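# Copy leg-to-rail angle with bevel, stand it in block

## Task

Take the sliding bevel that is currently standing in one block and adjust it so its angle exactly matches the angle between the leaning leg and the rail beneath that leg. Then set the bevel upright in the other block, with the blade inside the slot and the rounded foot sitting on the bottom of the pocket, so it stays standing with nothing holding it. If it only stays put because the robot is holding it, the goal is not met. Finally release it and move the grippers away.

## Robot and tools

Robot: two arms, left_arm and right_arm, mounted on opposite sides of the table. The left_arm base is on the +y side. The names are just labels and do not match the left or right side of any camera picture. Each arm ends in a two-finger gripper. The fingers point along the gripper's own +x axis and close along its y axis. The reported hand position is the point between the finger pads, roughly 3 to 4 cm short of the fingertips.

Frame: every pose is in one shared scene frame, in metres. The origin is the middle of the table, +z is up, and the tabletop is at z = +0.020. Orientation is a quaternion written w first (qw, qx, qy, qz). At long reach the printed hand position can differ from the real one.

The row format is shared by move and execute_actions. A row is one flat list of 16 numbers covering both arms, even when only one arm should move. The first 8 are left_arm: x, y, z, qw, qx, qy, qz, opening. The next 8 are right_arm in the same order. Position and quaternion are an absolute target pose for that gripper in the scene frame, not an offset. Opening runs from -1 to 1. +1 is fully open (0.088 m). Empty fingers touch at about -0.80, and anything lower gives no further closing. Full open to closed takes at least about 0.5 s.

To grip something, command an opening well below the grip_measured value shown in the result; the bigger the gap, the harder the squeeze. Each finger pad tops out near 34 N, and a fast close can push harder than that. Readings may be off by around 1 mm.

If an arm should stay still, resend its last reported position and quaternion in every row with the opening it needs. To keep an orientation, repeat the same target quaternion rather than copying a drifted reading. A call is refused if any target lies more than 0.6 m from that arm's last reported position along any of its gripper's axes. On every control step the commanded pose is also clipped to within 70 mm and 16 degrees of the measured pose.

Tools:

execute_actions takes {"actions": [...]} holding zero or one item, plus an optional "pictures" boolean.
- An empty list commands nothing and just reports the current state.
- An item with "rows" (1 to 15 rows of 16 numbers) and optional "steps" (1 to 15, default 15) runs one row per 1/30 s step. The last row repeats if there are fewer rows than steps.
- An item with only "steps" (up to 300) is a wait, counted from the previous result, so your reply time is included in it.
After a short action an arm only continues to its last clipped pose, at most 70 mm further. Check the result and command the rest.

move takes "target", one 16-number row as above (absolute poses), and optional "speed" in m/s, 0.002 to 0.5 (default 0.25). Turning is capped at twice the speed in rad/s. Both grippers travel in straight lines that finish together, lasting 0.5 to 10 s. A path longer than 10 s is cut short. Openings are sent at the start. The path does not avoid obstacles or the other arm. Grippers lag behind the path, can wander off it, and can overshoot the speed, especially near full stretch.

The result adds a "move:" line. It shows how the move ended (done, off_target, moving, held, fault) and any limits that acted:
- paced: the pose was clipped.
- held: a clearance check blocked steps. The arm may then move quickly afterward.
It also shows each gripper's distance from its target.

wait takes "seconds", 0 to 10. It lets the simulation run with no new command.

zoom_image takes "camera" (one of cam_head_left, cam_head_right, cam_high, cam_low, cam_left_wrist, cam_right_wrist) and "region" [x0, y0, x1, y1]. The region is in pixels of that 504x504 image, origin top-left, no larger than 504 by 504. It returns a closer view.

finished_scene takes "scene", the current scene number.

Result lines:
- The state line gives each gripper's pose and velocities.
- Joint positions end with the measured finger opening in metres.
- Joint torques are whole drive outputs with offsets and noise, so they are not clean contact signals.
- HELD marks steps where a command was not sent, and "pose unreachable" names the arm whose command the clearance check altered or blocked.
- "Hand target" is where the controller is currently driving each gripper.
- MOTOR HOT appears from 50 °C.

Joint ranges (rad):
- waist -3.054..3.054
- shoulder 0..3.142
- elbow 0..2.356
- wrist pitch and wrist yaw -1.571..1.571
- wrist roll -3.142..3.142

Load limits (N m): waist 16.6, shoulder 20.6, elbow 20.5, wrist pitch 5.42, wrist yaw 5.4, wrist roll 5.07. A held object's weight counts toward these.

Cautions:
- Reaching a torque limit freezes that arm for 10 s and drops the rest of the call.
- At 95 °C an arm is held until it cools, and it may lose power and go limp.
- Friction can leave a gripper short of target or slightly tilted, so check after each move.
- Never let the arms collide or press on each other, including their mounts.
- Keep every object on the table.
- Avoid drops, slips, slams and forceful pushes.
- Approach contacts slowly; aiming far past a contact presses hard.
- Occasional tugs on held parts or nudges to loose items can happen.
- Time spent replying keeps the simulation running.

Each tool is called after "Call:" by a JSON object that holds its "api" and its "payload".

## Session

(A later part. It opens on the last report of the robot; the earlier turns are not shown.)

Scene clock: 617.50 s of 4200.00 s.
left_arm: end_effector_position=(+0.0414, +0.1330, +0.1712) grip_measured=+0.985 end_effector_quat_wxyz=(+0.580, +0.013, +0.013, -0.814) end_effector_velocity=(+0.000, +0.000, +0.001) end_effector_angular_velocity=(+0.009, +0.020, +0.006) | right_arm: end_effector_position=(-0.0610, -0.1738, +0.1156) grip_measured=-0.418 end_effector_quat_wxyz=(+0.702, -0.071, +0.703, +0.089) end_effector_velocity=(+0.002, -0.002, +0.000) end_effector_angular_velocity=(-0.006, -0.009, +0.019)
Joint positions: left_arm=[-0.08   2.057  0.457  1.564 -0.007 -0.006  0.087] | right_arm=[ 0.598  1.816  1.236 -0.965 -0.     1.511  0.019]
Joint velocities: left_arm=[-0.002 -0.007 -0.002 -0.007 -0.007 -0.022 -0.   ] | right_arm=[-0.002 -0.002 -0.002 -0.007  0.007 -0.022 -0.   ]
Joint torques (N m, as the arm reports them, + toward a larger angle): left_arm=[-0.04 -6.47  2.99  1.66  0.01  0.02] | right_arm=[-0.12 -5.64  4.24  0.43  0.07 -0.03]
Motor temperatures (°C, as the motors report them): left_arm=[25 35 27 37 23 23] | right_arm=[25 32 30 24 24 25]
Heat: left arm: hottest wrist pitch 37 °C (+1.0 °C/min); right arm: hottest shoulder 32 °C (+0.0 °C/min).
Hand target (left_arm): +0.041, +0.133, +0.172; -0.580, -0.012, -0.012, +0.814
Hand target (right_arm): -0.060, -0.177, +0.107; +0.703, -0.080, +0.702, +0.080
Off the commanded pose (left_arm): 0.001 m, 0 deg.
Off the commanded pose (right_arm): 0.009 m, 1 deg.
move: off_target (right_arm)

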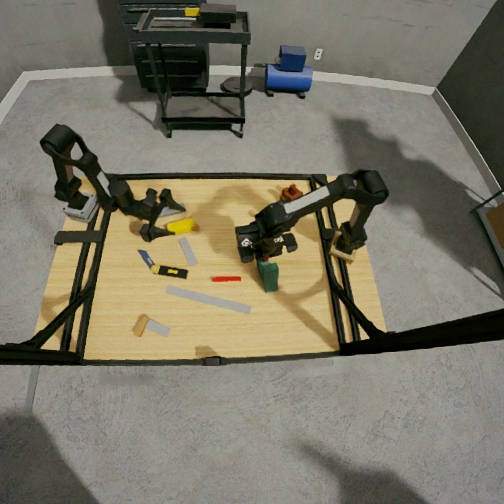

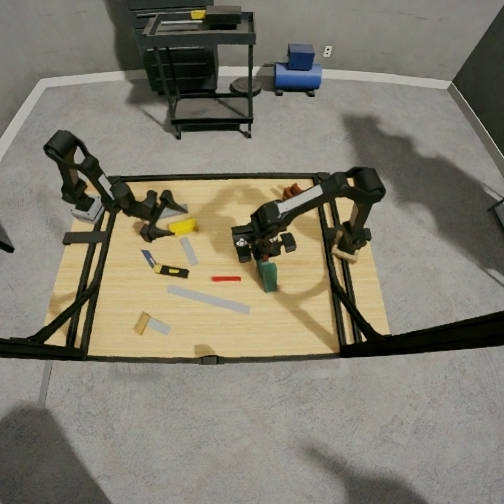

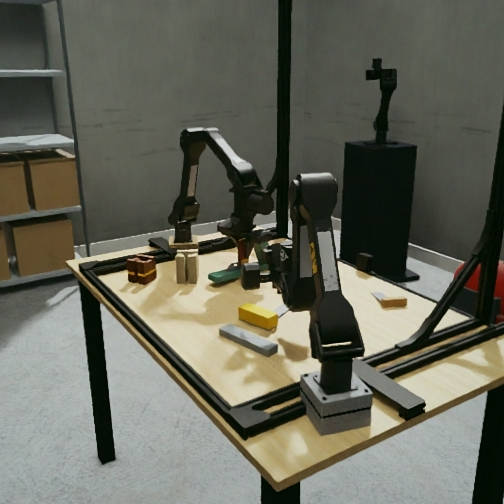

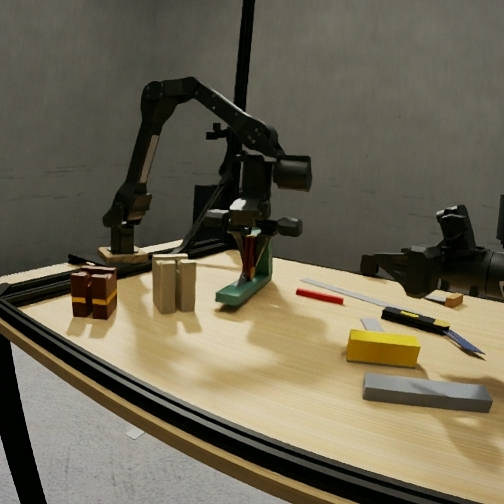

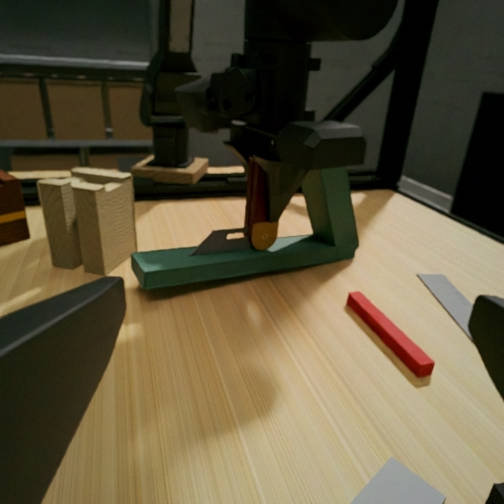

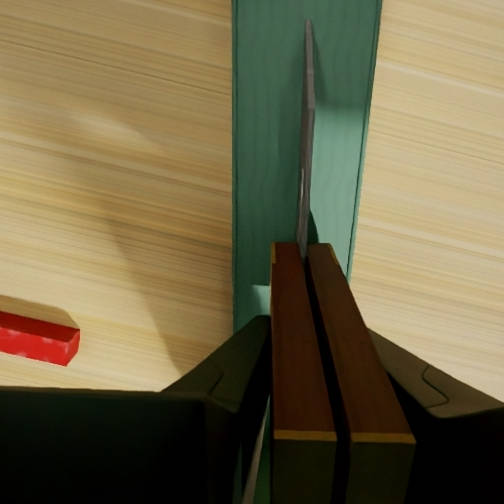

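Call:
{"api": "execute_actions", "payload": {"actions": [{"rows":[[0.0413,0.1329,0.1721,0.580,0.012,0.012,-0.814,1,-0.061,-0.175,0.112,0.7026,-0.08,0.7026,0.08,-0.6],[0.0413,0.1329,0.1721,0.580,0.012,0.012,-0.814,1,-0.061,-0.175,0.114,0.7026,-0.08,0.7026,0.08,-0.5],[0.0413,0.1329,0.1721,0.580,0.012,0.012,-0.814,1,-0.061,-0.175,0.115,0.7026,-0.08,0.7026,0.08,-0.45],[0.0413,0.1329,0.1721,0.580,0.012,0.012,-0.814,1,-0.061,-0.175,0.115,0.7026,-0.08,0.7026,0.08,-0.42],[0.0413,0.1329,0.1721,0.580,0.012,0.012,-0.814,1,-0.061,-0.175,0.115,0.7026,-0.08,0.7026,0.08,-0.40],[0.0413,0.1329,0.1721,0.580,0.012,0.012,-0.814,1,-0.061,-0.175,0.115,0.7026,-0.08,0.7026,0.08,-0.38],[0.0413,0.1329,0.1721,0.580,0.012,0.012,-0.814,1,-0.061,-0.175,0.115,0.7026,-0.08,0.7026,0.08,-0.36],[0.0413,0.1329,0.1721,0.580,0.012,0.012,-0.814,1,-0.061,-0.175,0.115,0.7026,-0.08,0.7026,0.08,-0.34],[0.0413,0.1329,0.1721,0.580,0.012,0.012,-0.814,1,-0.061,-0.175,0.115,0.7026,-0.08,0.7026,0.08,-0.32],[0.0413,0.1329,0.1721,0.580,0.012,0.012,-0.814,1,-0.061,-0.175,0.115,0.7026,-0.08,0.7026,0.08,-0.30],[0.0413,0.1329,0.1721,0.580,0.012,0.012,-0.814,1,-0.061,-0.175,0.115,0.7026,-0.08,0.7026,0.08,-0.28],[0.0413,0.1329,0.1721,0.580,0.012,0.012,-0.814,1,-0.061,-0.175,0.115,0.7026,-0.08,0.7026,0.08,-0.26],[0.0413,0.1329,0.1721,0.580,0.012,0.012,-0.814,1,-0.061,-0.175,0.115,0.7026,-0.08,0.7026,0.08,-0.24],[0.0413,0.1329,0.1721,0.580,0.012,0.012,-0.814,1,-0.061,-0.175,0.115,0.7026,-0.08,0.7026,0.08,-0.22],[0.0413,0.1329,0.1721,0.580,0.012,0.012,-0.814,1,-0.061,-0.175,0.115,0.7026,-0.08,0.7026,0.08,-0.2]],"steps":15}]}}

Scene clock: 642.13 s of 4200.00 s.
left_arm: end_effector_position=(+0.0415, +0.1331, +0.1711) grip_measured=+0.985 end_effector_quat_wxyz=(+0.580, +0.013, +0.013, -0.814) end_effector_velocity=(-0.002, +0.001, -0.001) end_effector_angular_velocity=(+0.014, +0.019, -0.009) | right_arm: end_effector_position=(-0.0608, -0.1771, +0.1162) grip_measured=-0.260 end_effector_quat_wxyz=(+0.702, -0.078, +0.703, +0.082) end_effector_velocity=(-0.001, +0.003, +0.003) end_effector_angular_velocity=(+0.016, +0.010, +0.020)
Joint positions: left_arm=[-0.08   2.057  0.456  1.564 -0.007 -0.006  0.087] | right_arm=[ 0.598  1.819  1.243 -0.99  -0.002  1.511  0.026]
Joint velocities: left_arm=[-0.002 -0.002 -0.002 -0.007  0.007 -0.022 -0.   ] | right_arm=[-0.002 -0.007  0.002  0.007 -0.007 -0.022  0.03 ]
Joint torques (N m, as the arm reports them, + toward a larger angle): left_arm=[-0.06 -6.46  2.99  1.66  0.    0.01] | right_arm=[ 0.06 -6.23  7.16 -0.09  0.13  0.04]
Motor temperatures (°C, as the motors report them): left_arm=[25 35 27 37 23 23] | right_arm=[25 32 29 24 24 25]
Heat: left arm: hottest wrist pitch 37 °C (+0.0 °C/min); right arm: hottest shoulder 32 °C (+0.0 °C/min).
Hand target (left_arm): +0.041, +0.133, +0.172; -0.580, -0.012, -0.012, +0.814
Hand target (right_arm): -0.061, -0.175, +0.115; +0.703, -0.080, +0.703, +0.080
Off the commanded pose (left_arm): 0.001 m, 0 deg.
Off the commanded pose (right_arm): 0.002 m, 0 deg.
Steps of this call (steps 1 to 724: nothing new was sent; steps 725 to 739: all 15 steps of this action). Readings (end_effector_position):
725: left_arm (+0.0415, +0.1331, +0.1711) | right_arm (-0.0613, -0.1739, +0.1144)
726: left_arm (+0.0415, +0.1331, +0.1711) | right_arm (-0.0613, -0.1738, +0.1149)
728: left_arm (+0.0415, +0.1331, +0.1711) | right_arm (-0.0611, -0.1751, +0.1158)
732: left_arm (+0.0415, +0.1331, +0.1711) | right_arm (-0.0608, -0.1770, +0.1158)
739: the state above

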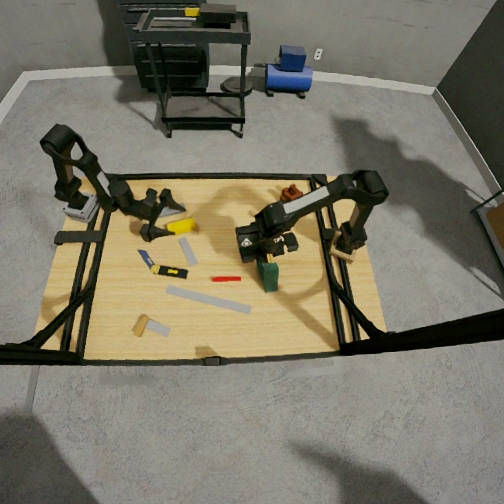

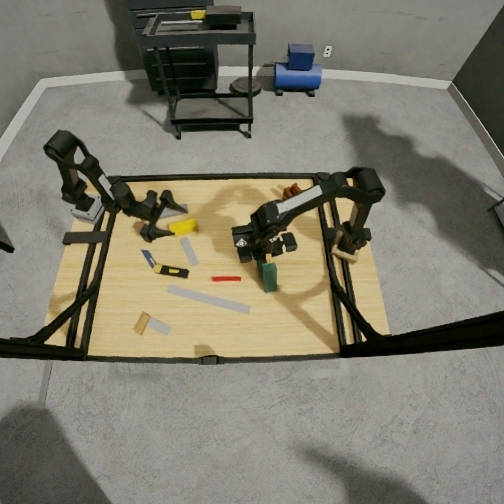

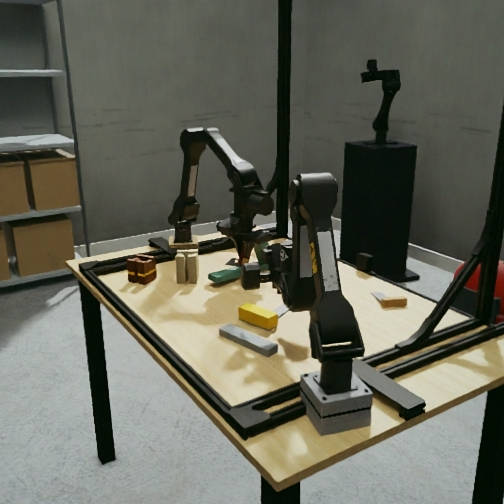

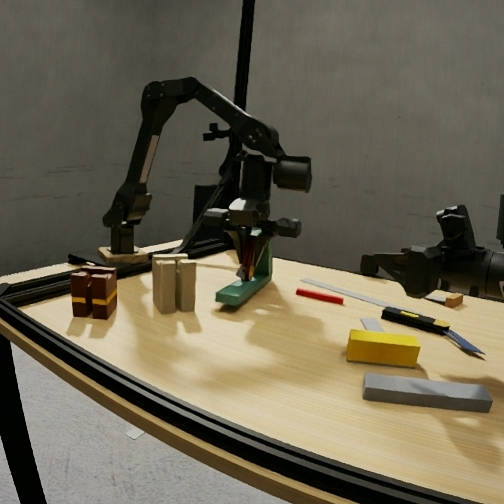

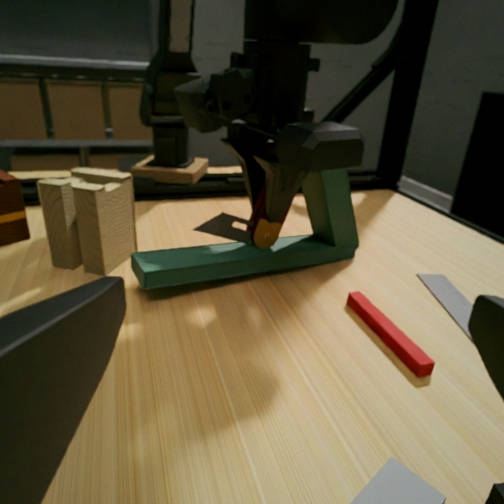

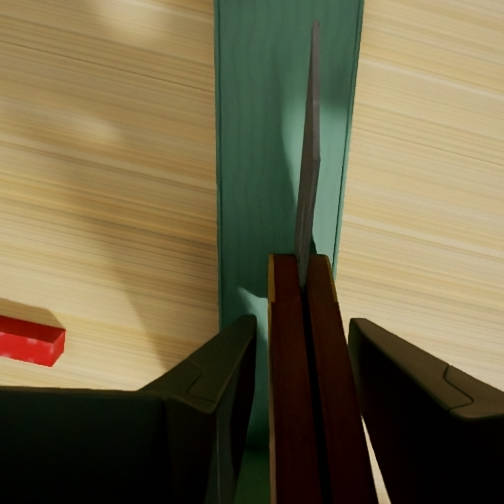

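Call:
{"api": "execute_actions", "payload": {"actions": []}}

Call:
{"api": "zoom_image", "payload": {"camera": "cam_left_wrist", "region": [170, 90, 380, 280]}}

Scene clock: 647.40 s of 4200.00 s.
left_arm: end_effector_position=(+0.0415, +0.1331, +0.1711) grip_measured=+0.985 end_effector_quat_wxyz=(+0.580, +0.013, +0.013, -0.814) end_effector_velocity=(+0.002, -0.000, -0.003) end_effector_angular_velocity=(+0.014, +0.002, +0.020) | right_arm: end_effector_position=(-0.0607, -0.1772, +0.1161) grip_measured=-0.200 end_effector_quat_wxyz=(+0.702, -0.079, +0.703, +0.081) end_effector_velocity=(+0.004, -0.002, +0.000) end_effector_angular_velocity=(-0.006, -0.008, -0.000)
Joint positions: left_arm=[-0.08   2.057  0.456  1.564 -0.007 -0.006  0.087] | right_arm=[ 0.598  1.82   1.243 -0.99  -0.002  1.511  0.029]
Joint velocities: left_arm=[-0.002  0.002 -0.002 -0.007 -0.022 -0.007 -0.   ] | right_arm=[-0.007 -0.002 -0.002 -0.007  0.007 -0.007  0.   ]
Joint torques (N m, as the arm reports them, + toward a larger angle): left_arm=[-0.07 -6.47  3.    1.66  0.01  0.02] | right_arm=[ 0.05 -6.29  7.21 -0.05  0.12  0.04]
Motor temperatures (°C, as the motors report them): left_arm=[25 35 27 37 23 23] | right_arm=[25 32 30 24 24 25]
Heat: left arm: hottest wrist pitch 37 °C (+0.0 °C/min); right arm: hottest shoulder 32 °C (+0.0 °C/min).
Hand target (left_arm): +0.041, +0.133, +0.172; -0.580, -0.012, -0.012, +0.814
Hand target (right_arm): -0.061, -0.175, +0.115; +0.703, -0.080, +0.703, +0.080
Off the commanded pose (left_arm): 0.001 m, 0 deg.
Off the commanded pose (right_arm): 0.002 m, 0 deg.
Steps of this call (steps 1 to 90: nothing new was sent; then 2.27 s passed at rest). Readings (end_effector_position):
1: left_arm (+0.0415, +0.1331, +0.1711) | right_arm (-0.0607, -0.1772, +0.1162)
2: left_arm (+0.0415, +0.1331, +0.1711) | right_arm (-0.0607, -0.1772, +0.1162)
4: left_arm (+0.0415, +0.1331, +0.1711) | right_arm (-0.0607, -0.1772, +0.1162)
8: left_arm (+0.0415, +0.1331, +0.1711) | right_arm (-0.0607, -0.1772, +0.1162)
90: the state above

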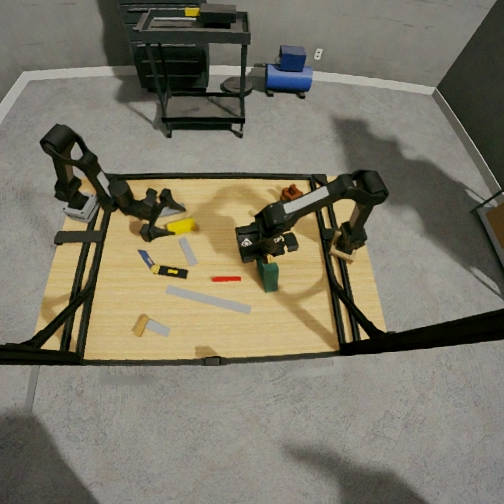

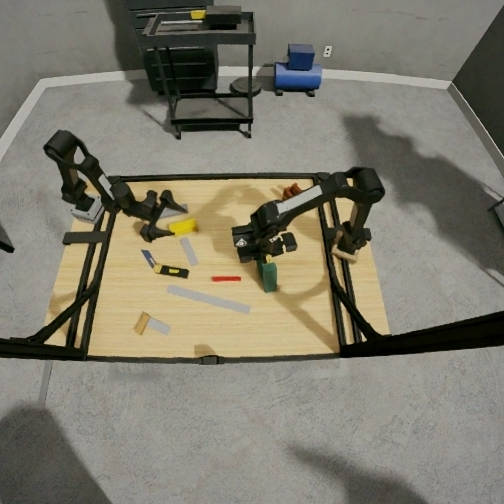

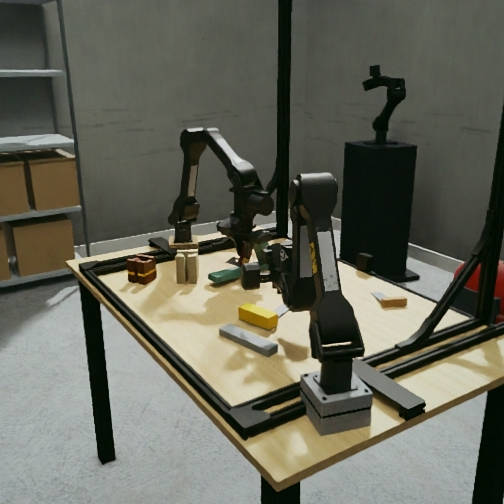

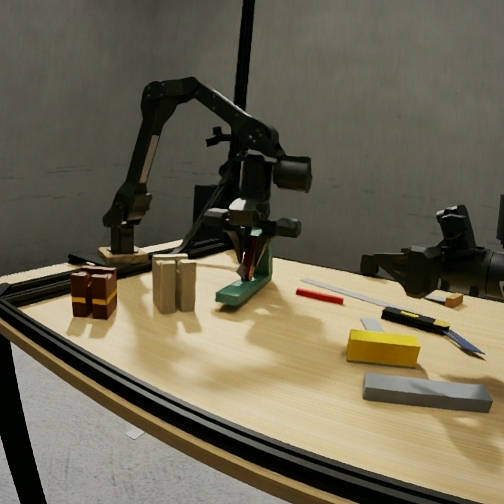

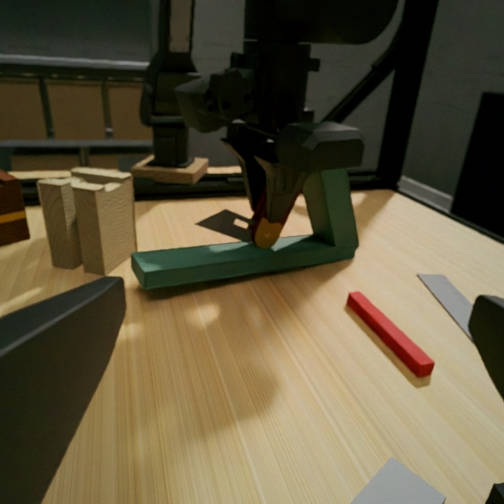

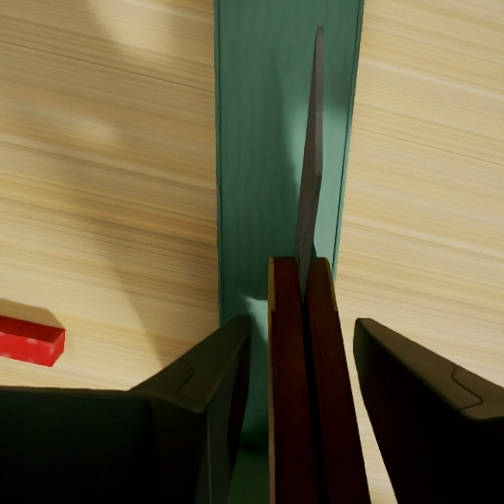

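Region (170, 90, 380, 280) of cam_left_wrist's 504x504 image, scaled by 2.400, with more detail than that image has; it fills the top 456 rows of this view, and the rest is white.

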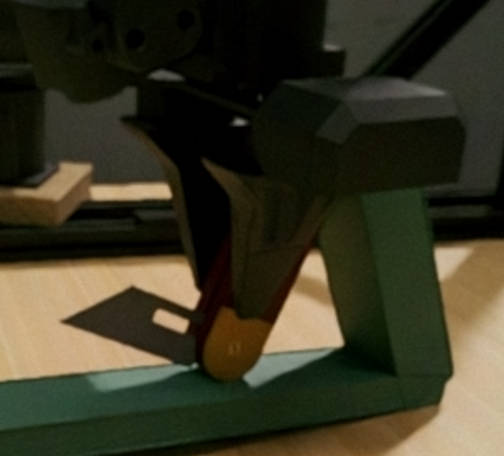

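Call:
{"api": "move", "payload": {"target": [0.0413,0.1329,0.1721,0.580,0.012,0.012,-0.814,1, -0.063,-0.1765,0.127,0.7026,-0.08,0.7026,0.08,-0.2], "speed": 0.02}}

Call:
{"api": "zoom_image", "payload": {"camera": "cam_left_wrist", "region": [170, 90, 380, 280]}}

Scene clock: 706.20 s of 4200.00 s.
left_arm: end_effector_position=(+0.0415, +0.1331, +0.1711) grip_measured=+0.985 end_effector_quat_wxyz=(+0.580, +0.013, +0.013, -0.814) end_effector_velocity=(-0.002, +0.001, -0.003) end_effector_angular_velocity=(+0.019, +0.001, -0.009) | right_arm: end_effector_position=(-0.0616, -0.1792, +0.1222) grip_measured=-0.200 end_effector_quat_wxyz=(+0.702, -0.085, +0.703, +0.075) end_effector_velocity=(-0.001, +0.002, +0.001) end_effector_angular_velocity=(+0.011, +0.009, +0.005)
Joint positions: left_arm=[-0.08   2.057  0.456  1.564 -0.007 -0.006  0.087] | right_arm=[ 0.602  1.82   1.269 -1.034 -0.002  1.515  0.029]
Joint velocities: left_arm=[-0.002 -0.007 -0.002 -0.022  0.007 -0.007 -0.   ] | right_arm=[-0.002 -0.002  0.002  0.007 -0.007 -0.007 -0.   ]
Joint torques (N m, as the arm reports them, + toward a larger angle): left_arm=[-0.08 -6.46  3.04  1.66  0.    0.02] | right_arm=[ 0.32 -8.57  7.41 -0.07  0.13  0.11]
Motor temperatures (°C, as the motors report them): left_arm=[25 36 27 38 23 23] | right_arm=[25 33 32 24 24 25]
Heat: left arm: hottest wrist pitch 38 °C (+1.0 °C/min); right arm: hottest shoulder 33 °C (+1.0 °C/min).
Hand target (left_arm): +0.041, +0.133, +0.172; -0.580, -0.012, -0.012, +0.814
Hand target (right_arm): -0.063, -0.177, +0.127; +0.703, -0.080, +0.703, +0.080
Off the commanded pose (left_arm): 0.001 m, 0 deg.
Off the commanded pose (right_arm): 0.006 m, 1 deg.
After step 90, 55.00 s passed at rest.
move: done

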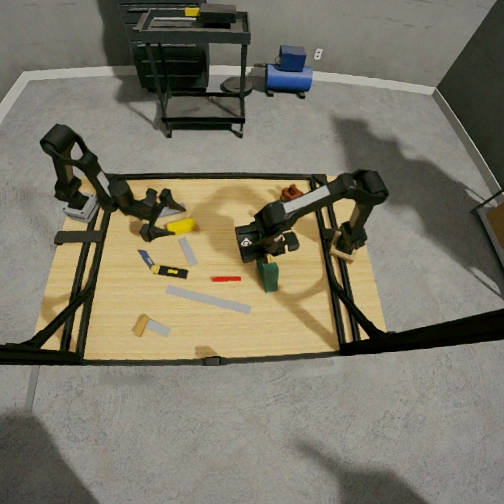

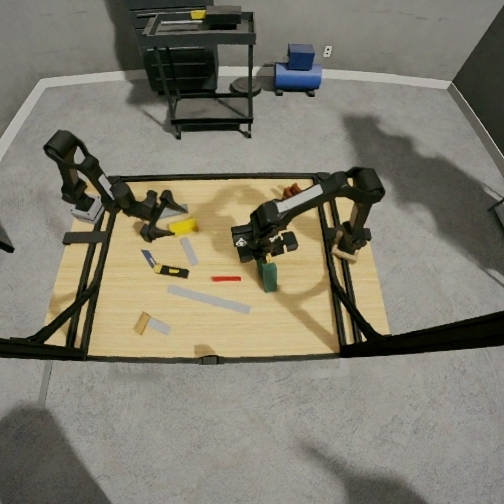

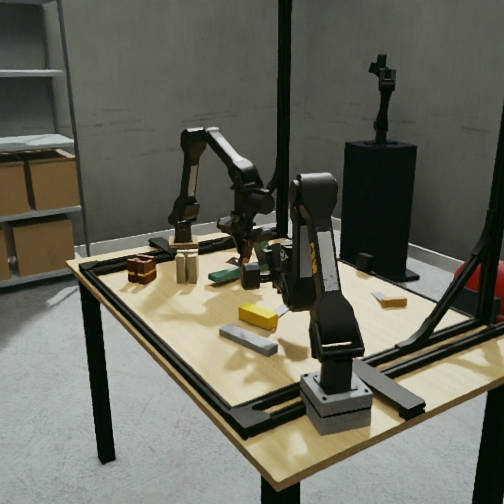

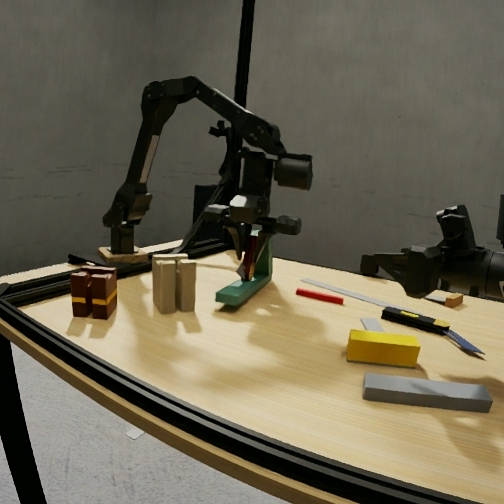

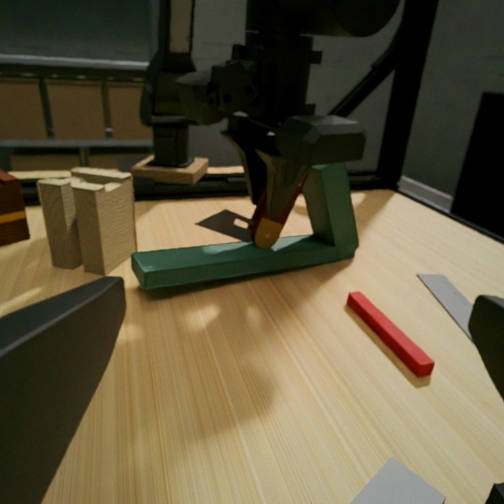

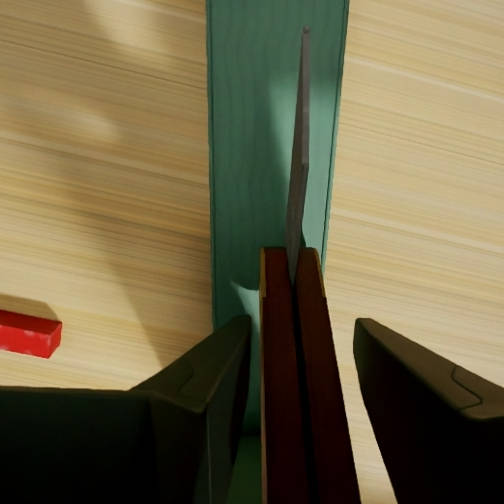

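Region (170, 90, 380, 280) of cam_left_wrist's 504x504 image, scaled by 2.400, with more detail than that image has; it fills the top 456 rows of this view, and the rest is white.

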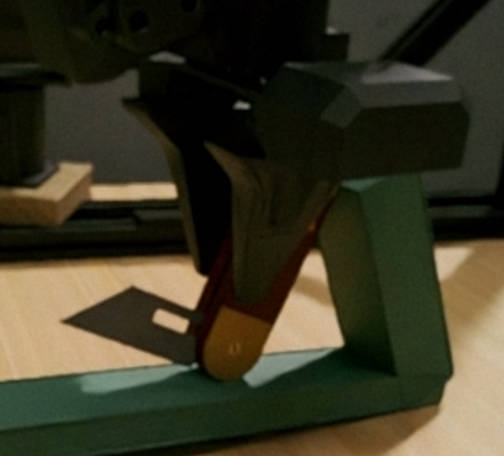

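Call:
{"api": "execute_actions", "payload": {"actions": [{"rows":[[0.0413,0.1329,0.1721,0.580,0.012,0.012,-0.814,1,-0.063,-0.174,0.127,0.7026,-0.08,0.7026,0.08,-0.2],[0.0413,0.1329,0.1721,0.580,0.012,0.012,-0.814,1,-0.063,-0.174,0.127,0.7026,-0.08,0.7026,0.08,-0.2],[0.0413,0.1329,0.1721,0.580,0.012,0.012,-0.814,1,-0.063,-0.174,0.127,0.7026,-0.08,0.7026,0.08,-0.2],[0.0413,0.1329,0.1721,0.580,0.012,0.012,-0.814,1,-0.063,-0.174,0.127,0.7026,-0.08,0.7026,0.08,-0.2],[0.0413,0.1329,0.1721,0.580,0.012,0.012,-0.814,1,-0.063,-0.174,0.127,0.7026,-0.08,0.7026,0.08,-0.24],[0.0413,0.1329,0.1721,0.580,0.012,0.012,-0.814,1,-0.063,-0.174,0.127,0.7026,-0.08,0.7026,0.08,-0.28],[0.0413,0.1329,0.1721,0.580,0.012,0.012,-0.814,1,-0.063,-0.174,0.127,0.7026,-0.08,0.7026,0.08,-0.32],[0.0413,0.1329,0.1721,0.580,0.012,0.012,-0.814,1,-0.063,-0.174,0.127,0.7026,-0.08,0.7026,0.08,-0.36],[0.0413,0.1329,0.1721,0.580,0.012,0.012,-0.814,1,-0.063,-0.174,0.127,0.7026,-0.08,0.7026,0.08,-0.40],[0.0413,0.1329,0.1721,0.580,0.012,0.012,-0.814,1,-0.063,-0.174,0.127,0.7026,-0.08,0.7026,0.08,-0.44],[0.0413,0.1329,0.1721,0.580,0.012,0.012,-0.814,1,-0.063,-0.174,0.127,0.7026,-0.08,0.7026,0.08,-0.48],[0.0413,0.1329,0.1721,0.580,0.012,0.012,-0.814,1,-0.063,-0.174,0.127,0.7026,-0.08,0.7026,0.08,-0.52],[0.0413,0.1329,0.1721,0.580,0.012,0.012,-0.814,1,-0.063,-0.174,0.127,0.7026,-0.08,0.7026,0.08,-0.56],[0.0413,0.1329,0.1721,0.580,0.012,0.012,-0.814,1,-0.063,-0.174,0.127,0.7026,-0.08,0.7026,0.08,-0.6],[0.0413,0.1329,0.1721,0.580,0.012,0.012,-0.814,1,-0.063,-0.174,0.127,0.7026,-0.08,0.7026,0.08,-0.62]],"steps":15}], "pictures": false}}

Scene clock: 740.97 s of 4200.00 s.
left_arm: end_effector_position=(+0.0415, +0.1331, +0.1711) grip_measured=+0.985 end_effector_quat_wxyz=(+0.580, +0.013, +0.013, -0.814) end_effector_velocity=(-0.002, +0.001, +0.002) end_effector_angular_velocity=(-0.004, +0.010, -0.009) | right_arm: end_effector_position=(-0.0620, -0.1766, +0.1252) grip_measured=-0.417 end_effector_quat_wxyz=(+0.702, -0.082, +0.703, +0.078) end_effector_velocity=(-0.003, +0.002, -0.000) end_effector_angular_velocity=(+0.003, +0.023, +0.005)
Joint positions: left_arm=[-0.08   2.057  0.456  1.564 -0.007 -0.006  0.087] | right_arm=[ 0.602  1.82   1.281 -1.039 -0.001  1.515  0.019]
Joint velocities: left_arm=[-0.002 -0.002 -0.002  0.007  0.007 -0.007 -0.   ] | right_arm=[-0.002  0.002  0.002  0.007 -0.022 -0.007  0.   ]
Joint torques (N m, as the arm reports them, + toward a larger angle): left_arm=[-0.07 -6.47  3.04  1.66  0.01  0.01] | right_arm=[ 0.21 -7.52  7.25  0.    0.11  0.08]
Motor temperatures (°C, as the motors report them): left_arm=[25 36 27 38 23 23] | right_arm=[25 35 33 23 24 25]
Heat: left arm: hottest wrist pitch 38 °C (+1.0 °C/min); right arm: hottest shoulder 35 °C (+3.0 °C/min).
Hand target (left_arm): +0.041, +0.133, +0.172; -0.580, -0.012, -0.012, +0.814
Hand target (right_arm): -0.063, -0.174, +0.127; +0.703, -0.080, +0.703, +0.080
Off the commanded pose (left_arm): 0.001 m, 0 deg.
Off the commanded pose (right_arm): 0.003 m, 0 deg.
Steps of this call (steps 1 to 90: nothing new was sent; then 31.27 s passed at rest; steps 91 to 105: all 15 steps of this action). Readings (end_effector_position):
91: left_arm (+0.0415, +0.1331, +0.1711) | right_arm (-0.0617, -0.1790, +0.1229)
92: left_arm (+0.0415, +0.1331, +0.1711) | right_arm (-0.0617, -0.1786, +0.1233)
94: left_arm (+0.0415, +0.1331, +0.1711) | right_arm (-0.0619, -0.1775, +0.1242)
98: left_arm (+0.0415, +0.1331, +0.1711) | right_arm (-0.0621, -0.1764, +0.1251)
105: the state above

Call:
{"api": "move", "payload": {"target": [0.0413,0.1329,0.1721,0.580,0.012,0.012,-0.814,1, -0.0312,-0.168,0.124,0.4817,-0.0990,0.8690,0.0549,-0.62], "speed": 0.04}}

Call:
{"api": "zoom_image", "payload": {"camera": "cam_left_wrist", "region": [150, 70, 380, 280]}}

Scene clock: 772.50 s of 4200.00 s.
left_arm: end_effector_position=(+0.0413, +0.1332, +0.1710) grip_measured=+0.985 end_effector_quat_wxyz=(+0.580, +0.013, +0.013, -0.814) end_effector_velocity=(+0.001, +0.002, -0.006) end_effector_angular_velocity=(+0.032, +0.012, +0.006) | right_arm: end_effector_position=(-0.0310, -0.1710, +0.1259) grip_measured=-0.418 end_effector_quat_wxyz=(+0.486, -0.099, +0.867, +0.055) end_effector_velocity=(-0.001, -0.003, +0.001) end_effector_angular_velocity=(-0.017, +0.011, +0.002)
Joint positions: left_arm=[-0.08   2.057  0.456  1.563 -0.007 -0.006  0.087] | right_arm=[ 0.281  1.977  1.398 -1.214 -0.506  1.136  0.019]
Joint velocities: left_arm=[-0.002 -0.002 -0.007 -0.022 -0.007 -0.022  0.   ] | right_arm=[-0.002  0.002  0.002 -0.022 -0.007 -0.007  0.   ]
Joint torques (N m, as the arm reports them, + toward a larger angle): left_arm=[-0.04 -6.48  3.04  1.66  0.01  0.02] | right_arm=[-0.15 -6.54  6.74 -0.21 -0.56 -0.15]
Motor temperatures (°C, as the motors report them): left_arm=[25 36 27 38 23 23] | right_arm=[25 35 33 23 24 25]
Heat: left arm: hottest wrist pitch 38 °C (+0.0 °C/min); right arm: hottest shoulder 35 °C (+2.0 °C/min).
Hand target (left_arm): +0.041, +0.133, +0.172; -0.580, -0.012, -0.012, +0.814
Hand target (right_arm): -0.031, -0.169, +0.123; +0.482, -0.100, +0.869, +0.054
Off the commanded pose (left_arm): 0.001 m, 0 deg.
Off the commanded pose (right_arm): 0.004 m, 1 deg.
move: done

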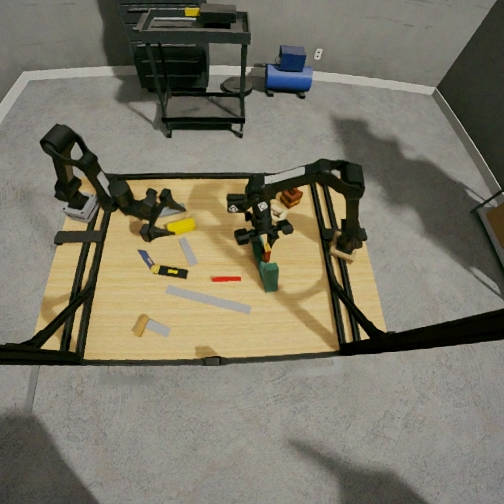

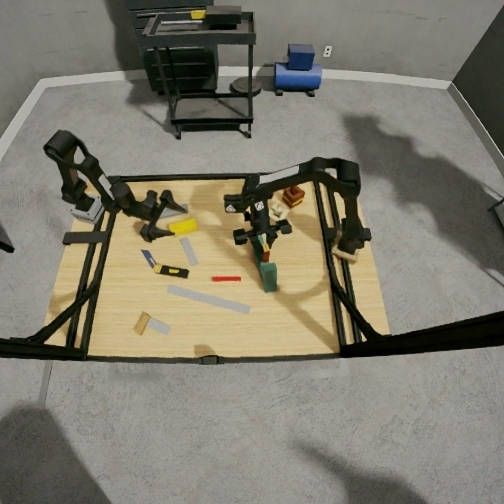

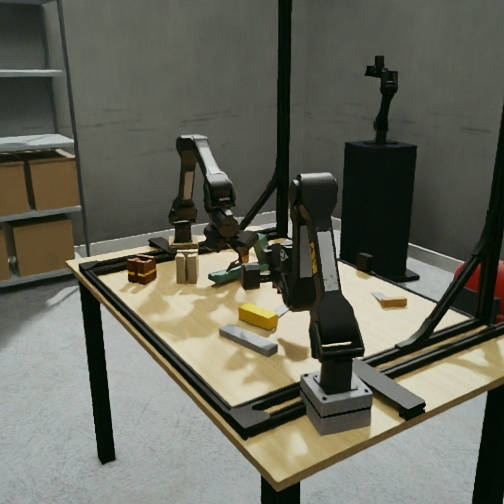

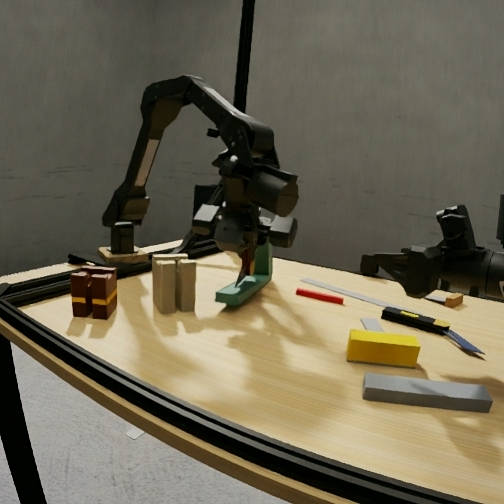

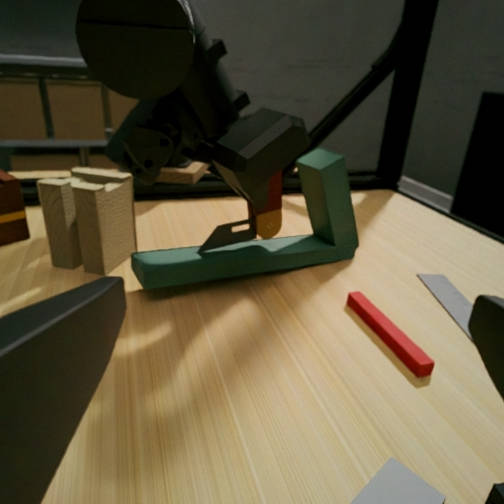

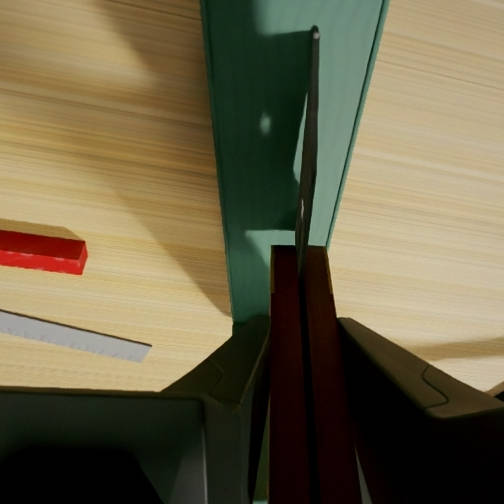

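Region (150, 70, 380, 280) of cam_left_wrist's 504x504 image, scaled by 2.191, with more detail than that image has; it fills the top 460 rows of this view, and the rest is white.

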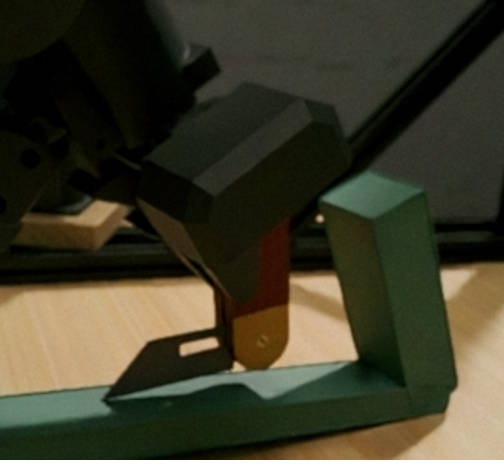

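Call:
{"api": "execute_actions", "payload": {"actions": []}}

Scene clock: 810.30 s of 4200.00 s.
left_arm: end_effector_position=(+0.0413, +0.1331, +0.1711) grip_measured=+0.985 end_effector_quat_wxyz=(+0.580, +0.013, +0.013, -0.814) end_effector_velocity=(+0.000, +0.001, -0.001) end_effector_angular_velocity=(+0.014, +0.018, +0.006) | right_arm: end_effector_position=(-0.0312, -0.1700, +0.1246) grip_measured=-0.418 end_effector_quat_wxyz=(+0.483, -0.100, +0.868, +0.055) end_effector_velocity=(-0.001, -0.004, +0.003) end_effector_angular_velocity=(-0.012, +0.011, +0.002)
Joint positions: left_arm=[-0.08   2.057  0.457  1.563 -0.007 -0.006  0.087] | right_arm=[ 0.28   1.986  1.402 -1.215 -0.512  1.132  0.019]
Joint velocities: left_arm=[-0.002 -0.002 -0.002 -0.007 -0.007 -0.022 -0.   ] | right_arm=[-0.002 -0.007 -0.002 -0.022 -0.007 -0.007 -0.   ]
Joint torques (N m, as the arm reports them, + toward a larger angle): left_arm=[-0.04 -6.46  3.04  1.67  0.    0.01] | right_arm=[-0.12 -7.47  6.19 -0.23 -0.38 -0.04]
Motor temperatures (°C, as the motors report them): left_arm=[25 36 27 38 23 23] | right_arm=[25 35 32 23 24 25]
Heat: left arm: hottest wrist pitch 38 °C (+0.0 °C/min); right arm: hottest shoulder 35 °C (+0.0 °C/min).
Hand target (left_arm): +0.041, +0.133, +0.172; -0.580, -0.012, -0.012, +0.814
Hand target (right_arm): -0.031, -0.169, +0.123; +0.482, -0.100, +0.869, +0.054
Off the commanded pose (left_arm): 0.001 m, 0 deg.
Off the commanded pose (right_arm): 0.002 m, 0 deg.
Steps of this call (steps 1 to 1134: nothing new was sent). Readings (end_effector_position):
1: left_arm (+0.0413, +0.1332, +0.1710) | right_arm (-0.0311, -0.1710, +0.1258)
2: left_arm (+0.0413, +0.1332, +0.1710) | right_arm (-0.0311, -0.1709, +0.1259)
4: left_arm (+0.0413, +0.1332, +0.1710) | right_arm (-0.0310, -0.1710, +0.1259)
8: left_arm (+0.0413, +0.1332, +0.1710) | right_arm (-0.0311, -0.1709, +0.1259)
1134: the state above

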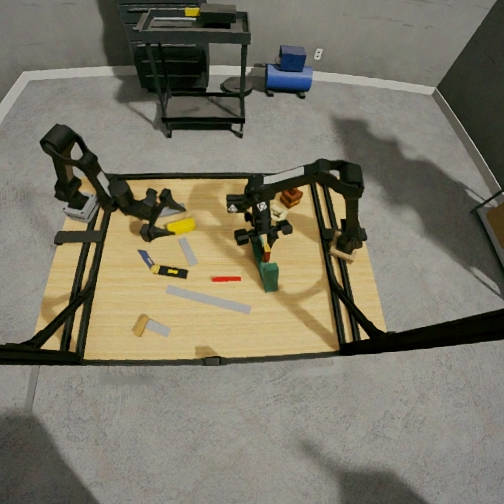

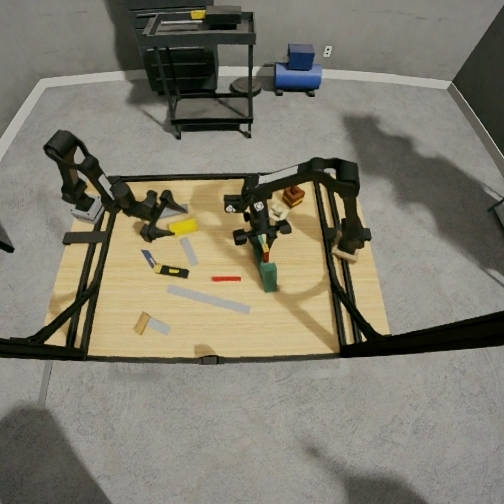

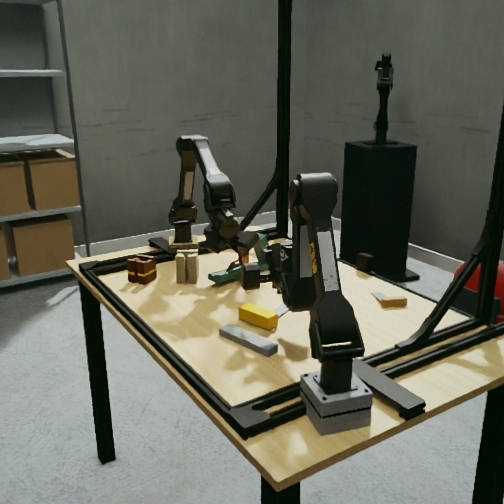

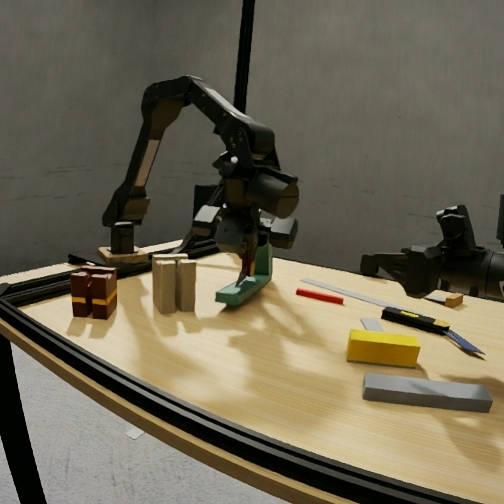

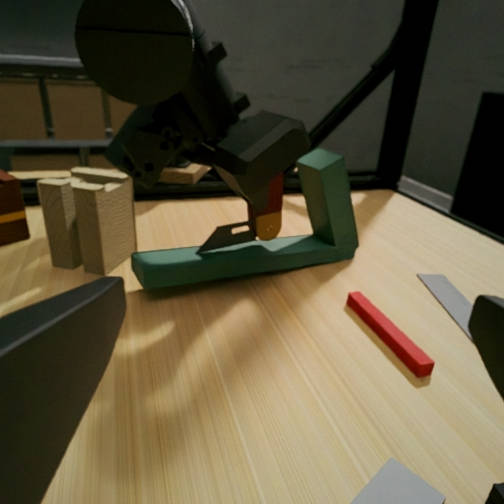

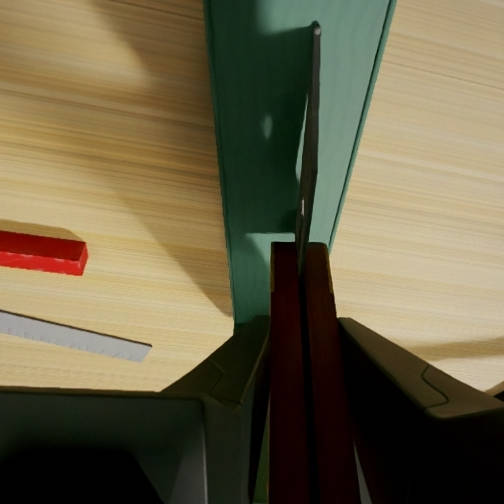

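Call:
{"api": "zoom_image", "payload": {"camera": "cam_left_wrist", "region": [170, 90, 380, 290]}}

Region (170, 90, 380, 290) of cam_left_wrist's 504x504 image, scaled by 2.400, with more detail than that image has; it fills the top 480 rows of this view, and the rest is white.

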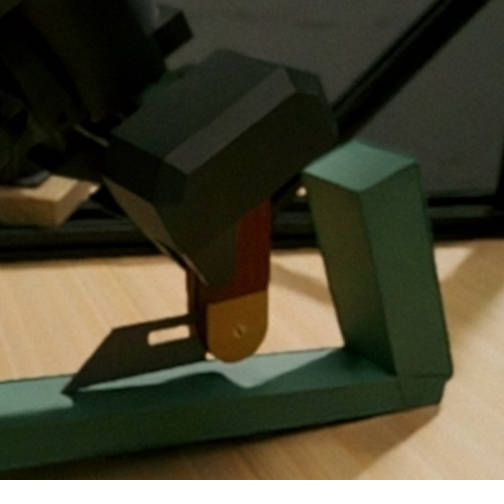

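Call:
{"api": "move", "payload": {"target": [0.0413,0.1329,0.1721,0.580,0.012,0.012,-0.814,1,-0.0223,-0.1655,0.117,0.4041,-0.1034,0.9077,0.0460,-0.62], "speed": 0.05}}

Call:
{"api": "zoom_image", "payload": {"camera": "cam_left_wrist", "region": [170, 90, 380, 290]}}

Scene clock: 872.30 s of 4200.00 s.
left_arm: end_effector_position=(+0.0413, +0.1331, +0.1713) grip_measured=+0.985 end_effector_quat_wxyz=(+0.580, +0.013, +0.013, -0.814) end_effector_velocity=(+0.000, +0.001, -0.003) end_effector_angular_velocity=(+0.014, +0.003, +0.005) | right_arm: end_effector_position=(-0.0234, -0.1683, +0.1199) grip_measured=-0.418 end_effector_quat_wxyz=(+0.407, -0.104, +0.906, +0.047) end_effector_velocity=(+0.001, -0.002, +0.003) end_effector_angular_velocity=(-0.003, +0.028, -0.004)
Joint positions: left_arm=[-0.08   2.056  0.457  1.563 -0.007 -0.006  0.087] | right_arm=[ 0.206  2.09   1.462 -1.313 -0.639  0.994  0.019]
Joint velocities: left_arm=[-0.002  0.002 -0.002 -0.007 -0.007 -0.007 -0.   ] | right_arm=[-0.012  0.002  0.002 -0.022 -0.022 -0.022 -0.001]
Joint torques (N m, as the arm reports them, + toward a larger angle): left_arm=[-0.02 -6.46  3.    1.69  0.    0.01] | right_arm=[-0.23 -6.95  6.37 -0.39 -0.58 -0.15]
Motor temperatures (°C, as the motors report them): left_arm=[25 37 27 39 23 23] | right_arm=[25 36 32 23 24 25]
Heat: left arm: hottest wrist pitch 39 °C (+1.0 °C/min); right arm: hottest shoulder 36 °C (+1.0 °C/min).
Hand target (left_arm): +0.041, +0.133, +0.172; -0.580, -0.012, -0.012, +0.814
Hand target (right_arm): -0.022, -0.166, +0.117; +0.404, -0.104, +0.908, +0.046
Off the commanded pose (left_arm): 0.001 m, 0 deg.
Off the commanded pose (right_arm): 0.004 m, 0 deg.
move: done

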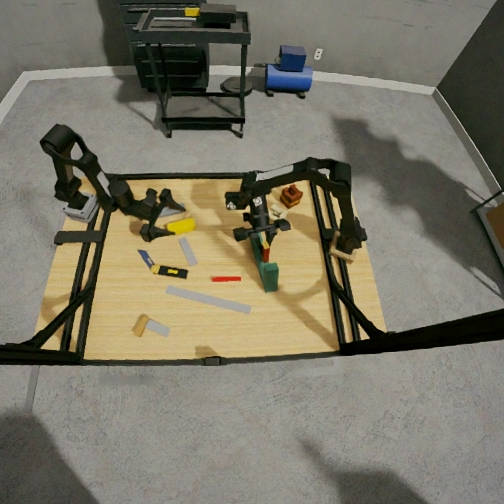

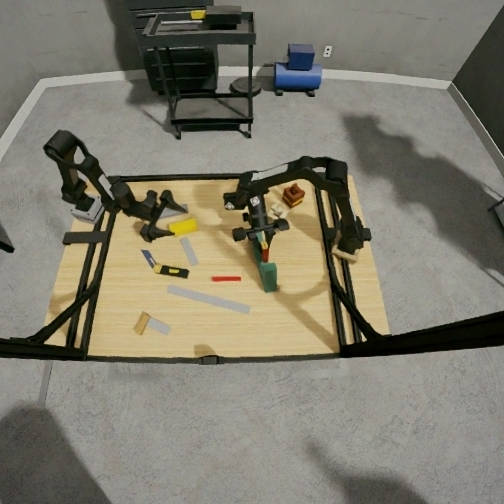

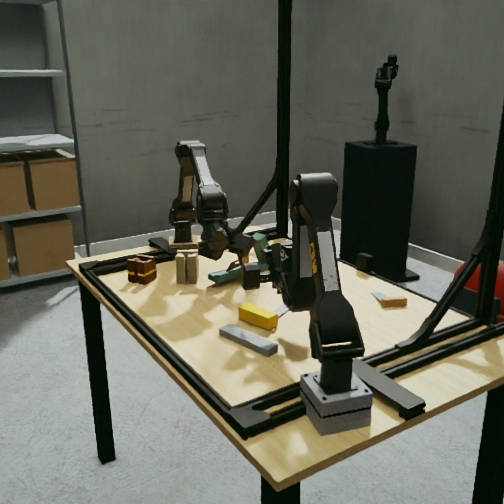

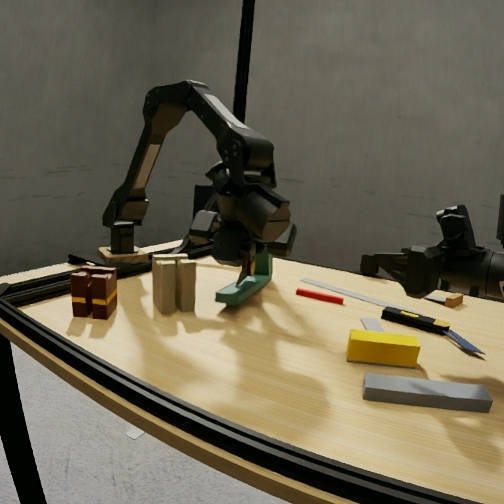

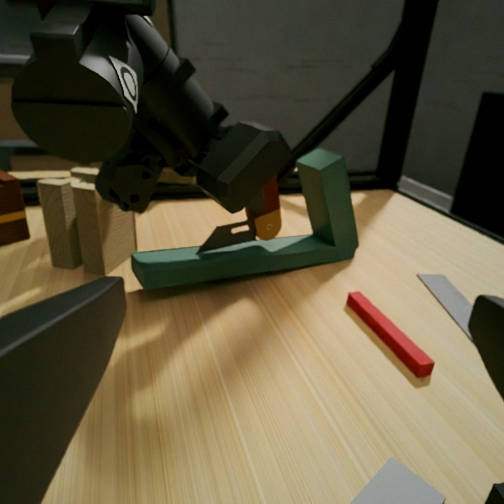

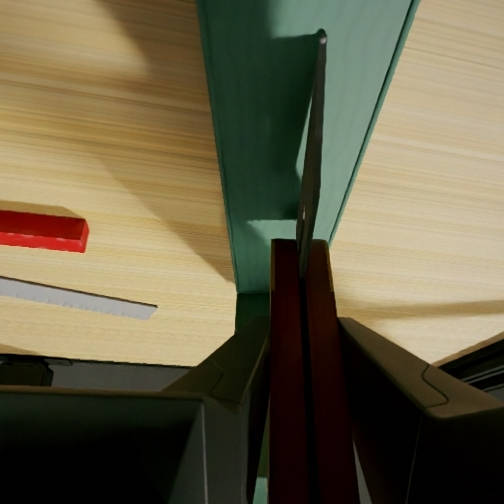

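Region (170, 90, 380, 290) of cam_left_wrist's 504x504 image, scaled by 2.400, with more detail than that image has; it fills the top 480 rows of this view, and the rest is white.

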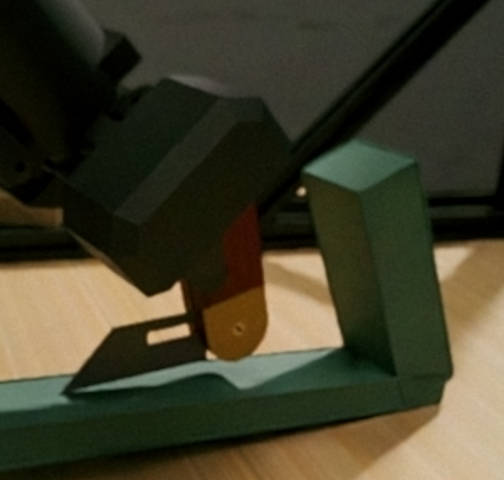

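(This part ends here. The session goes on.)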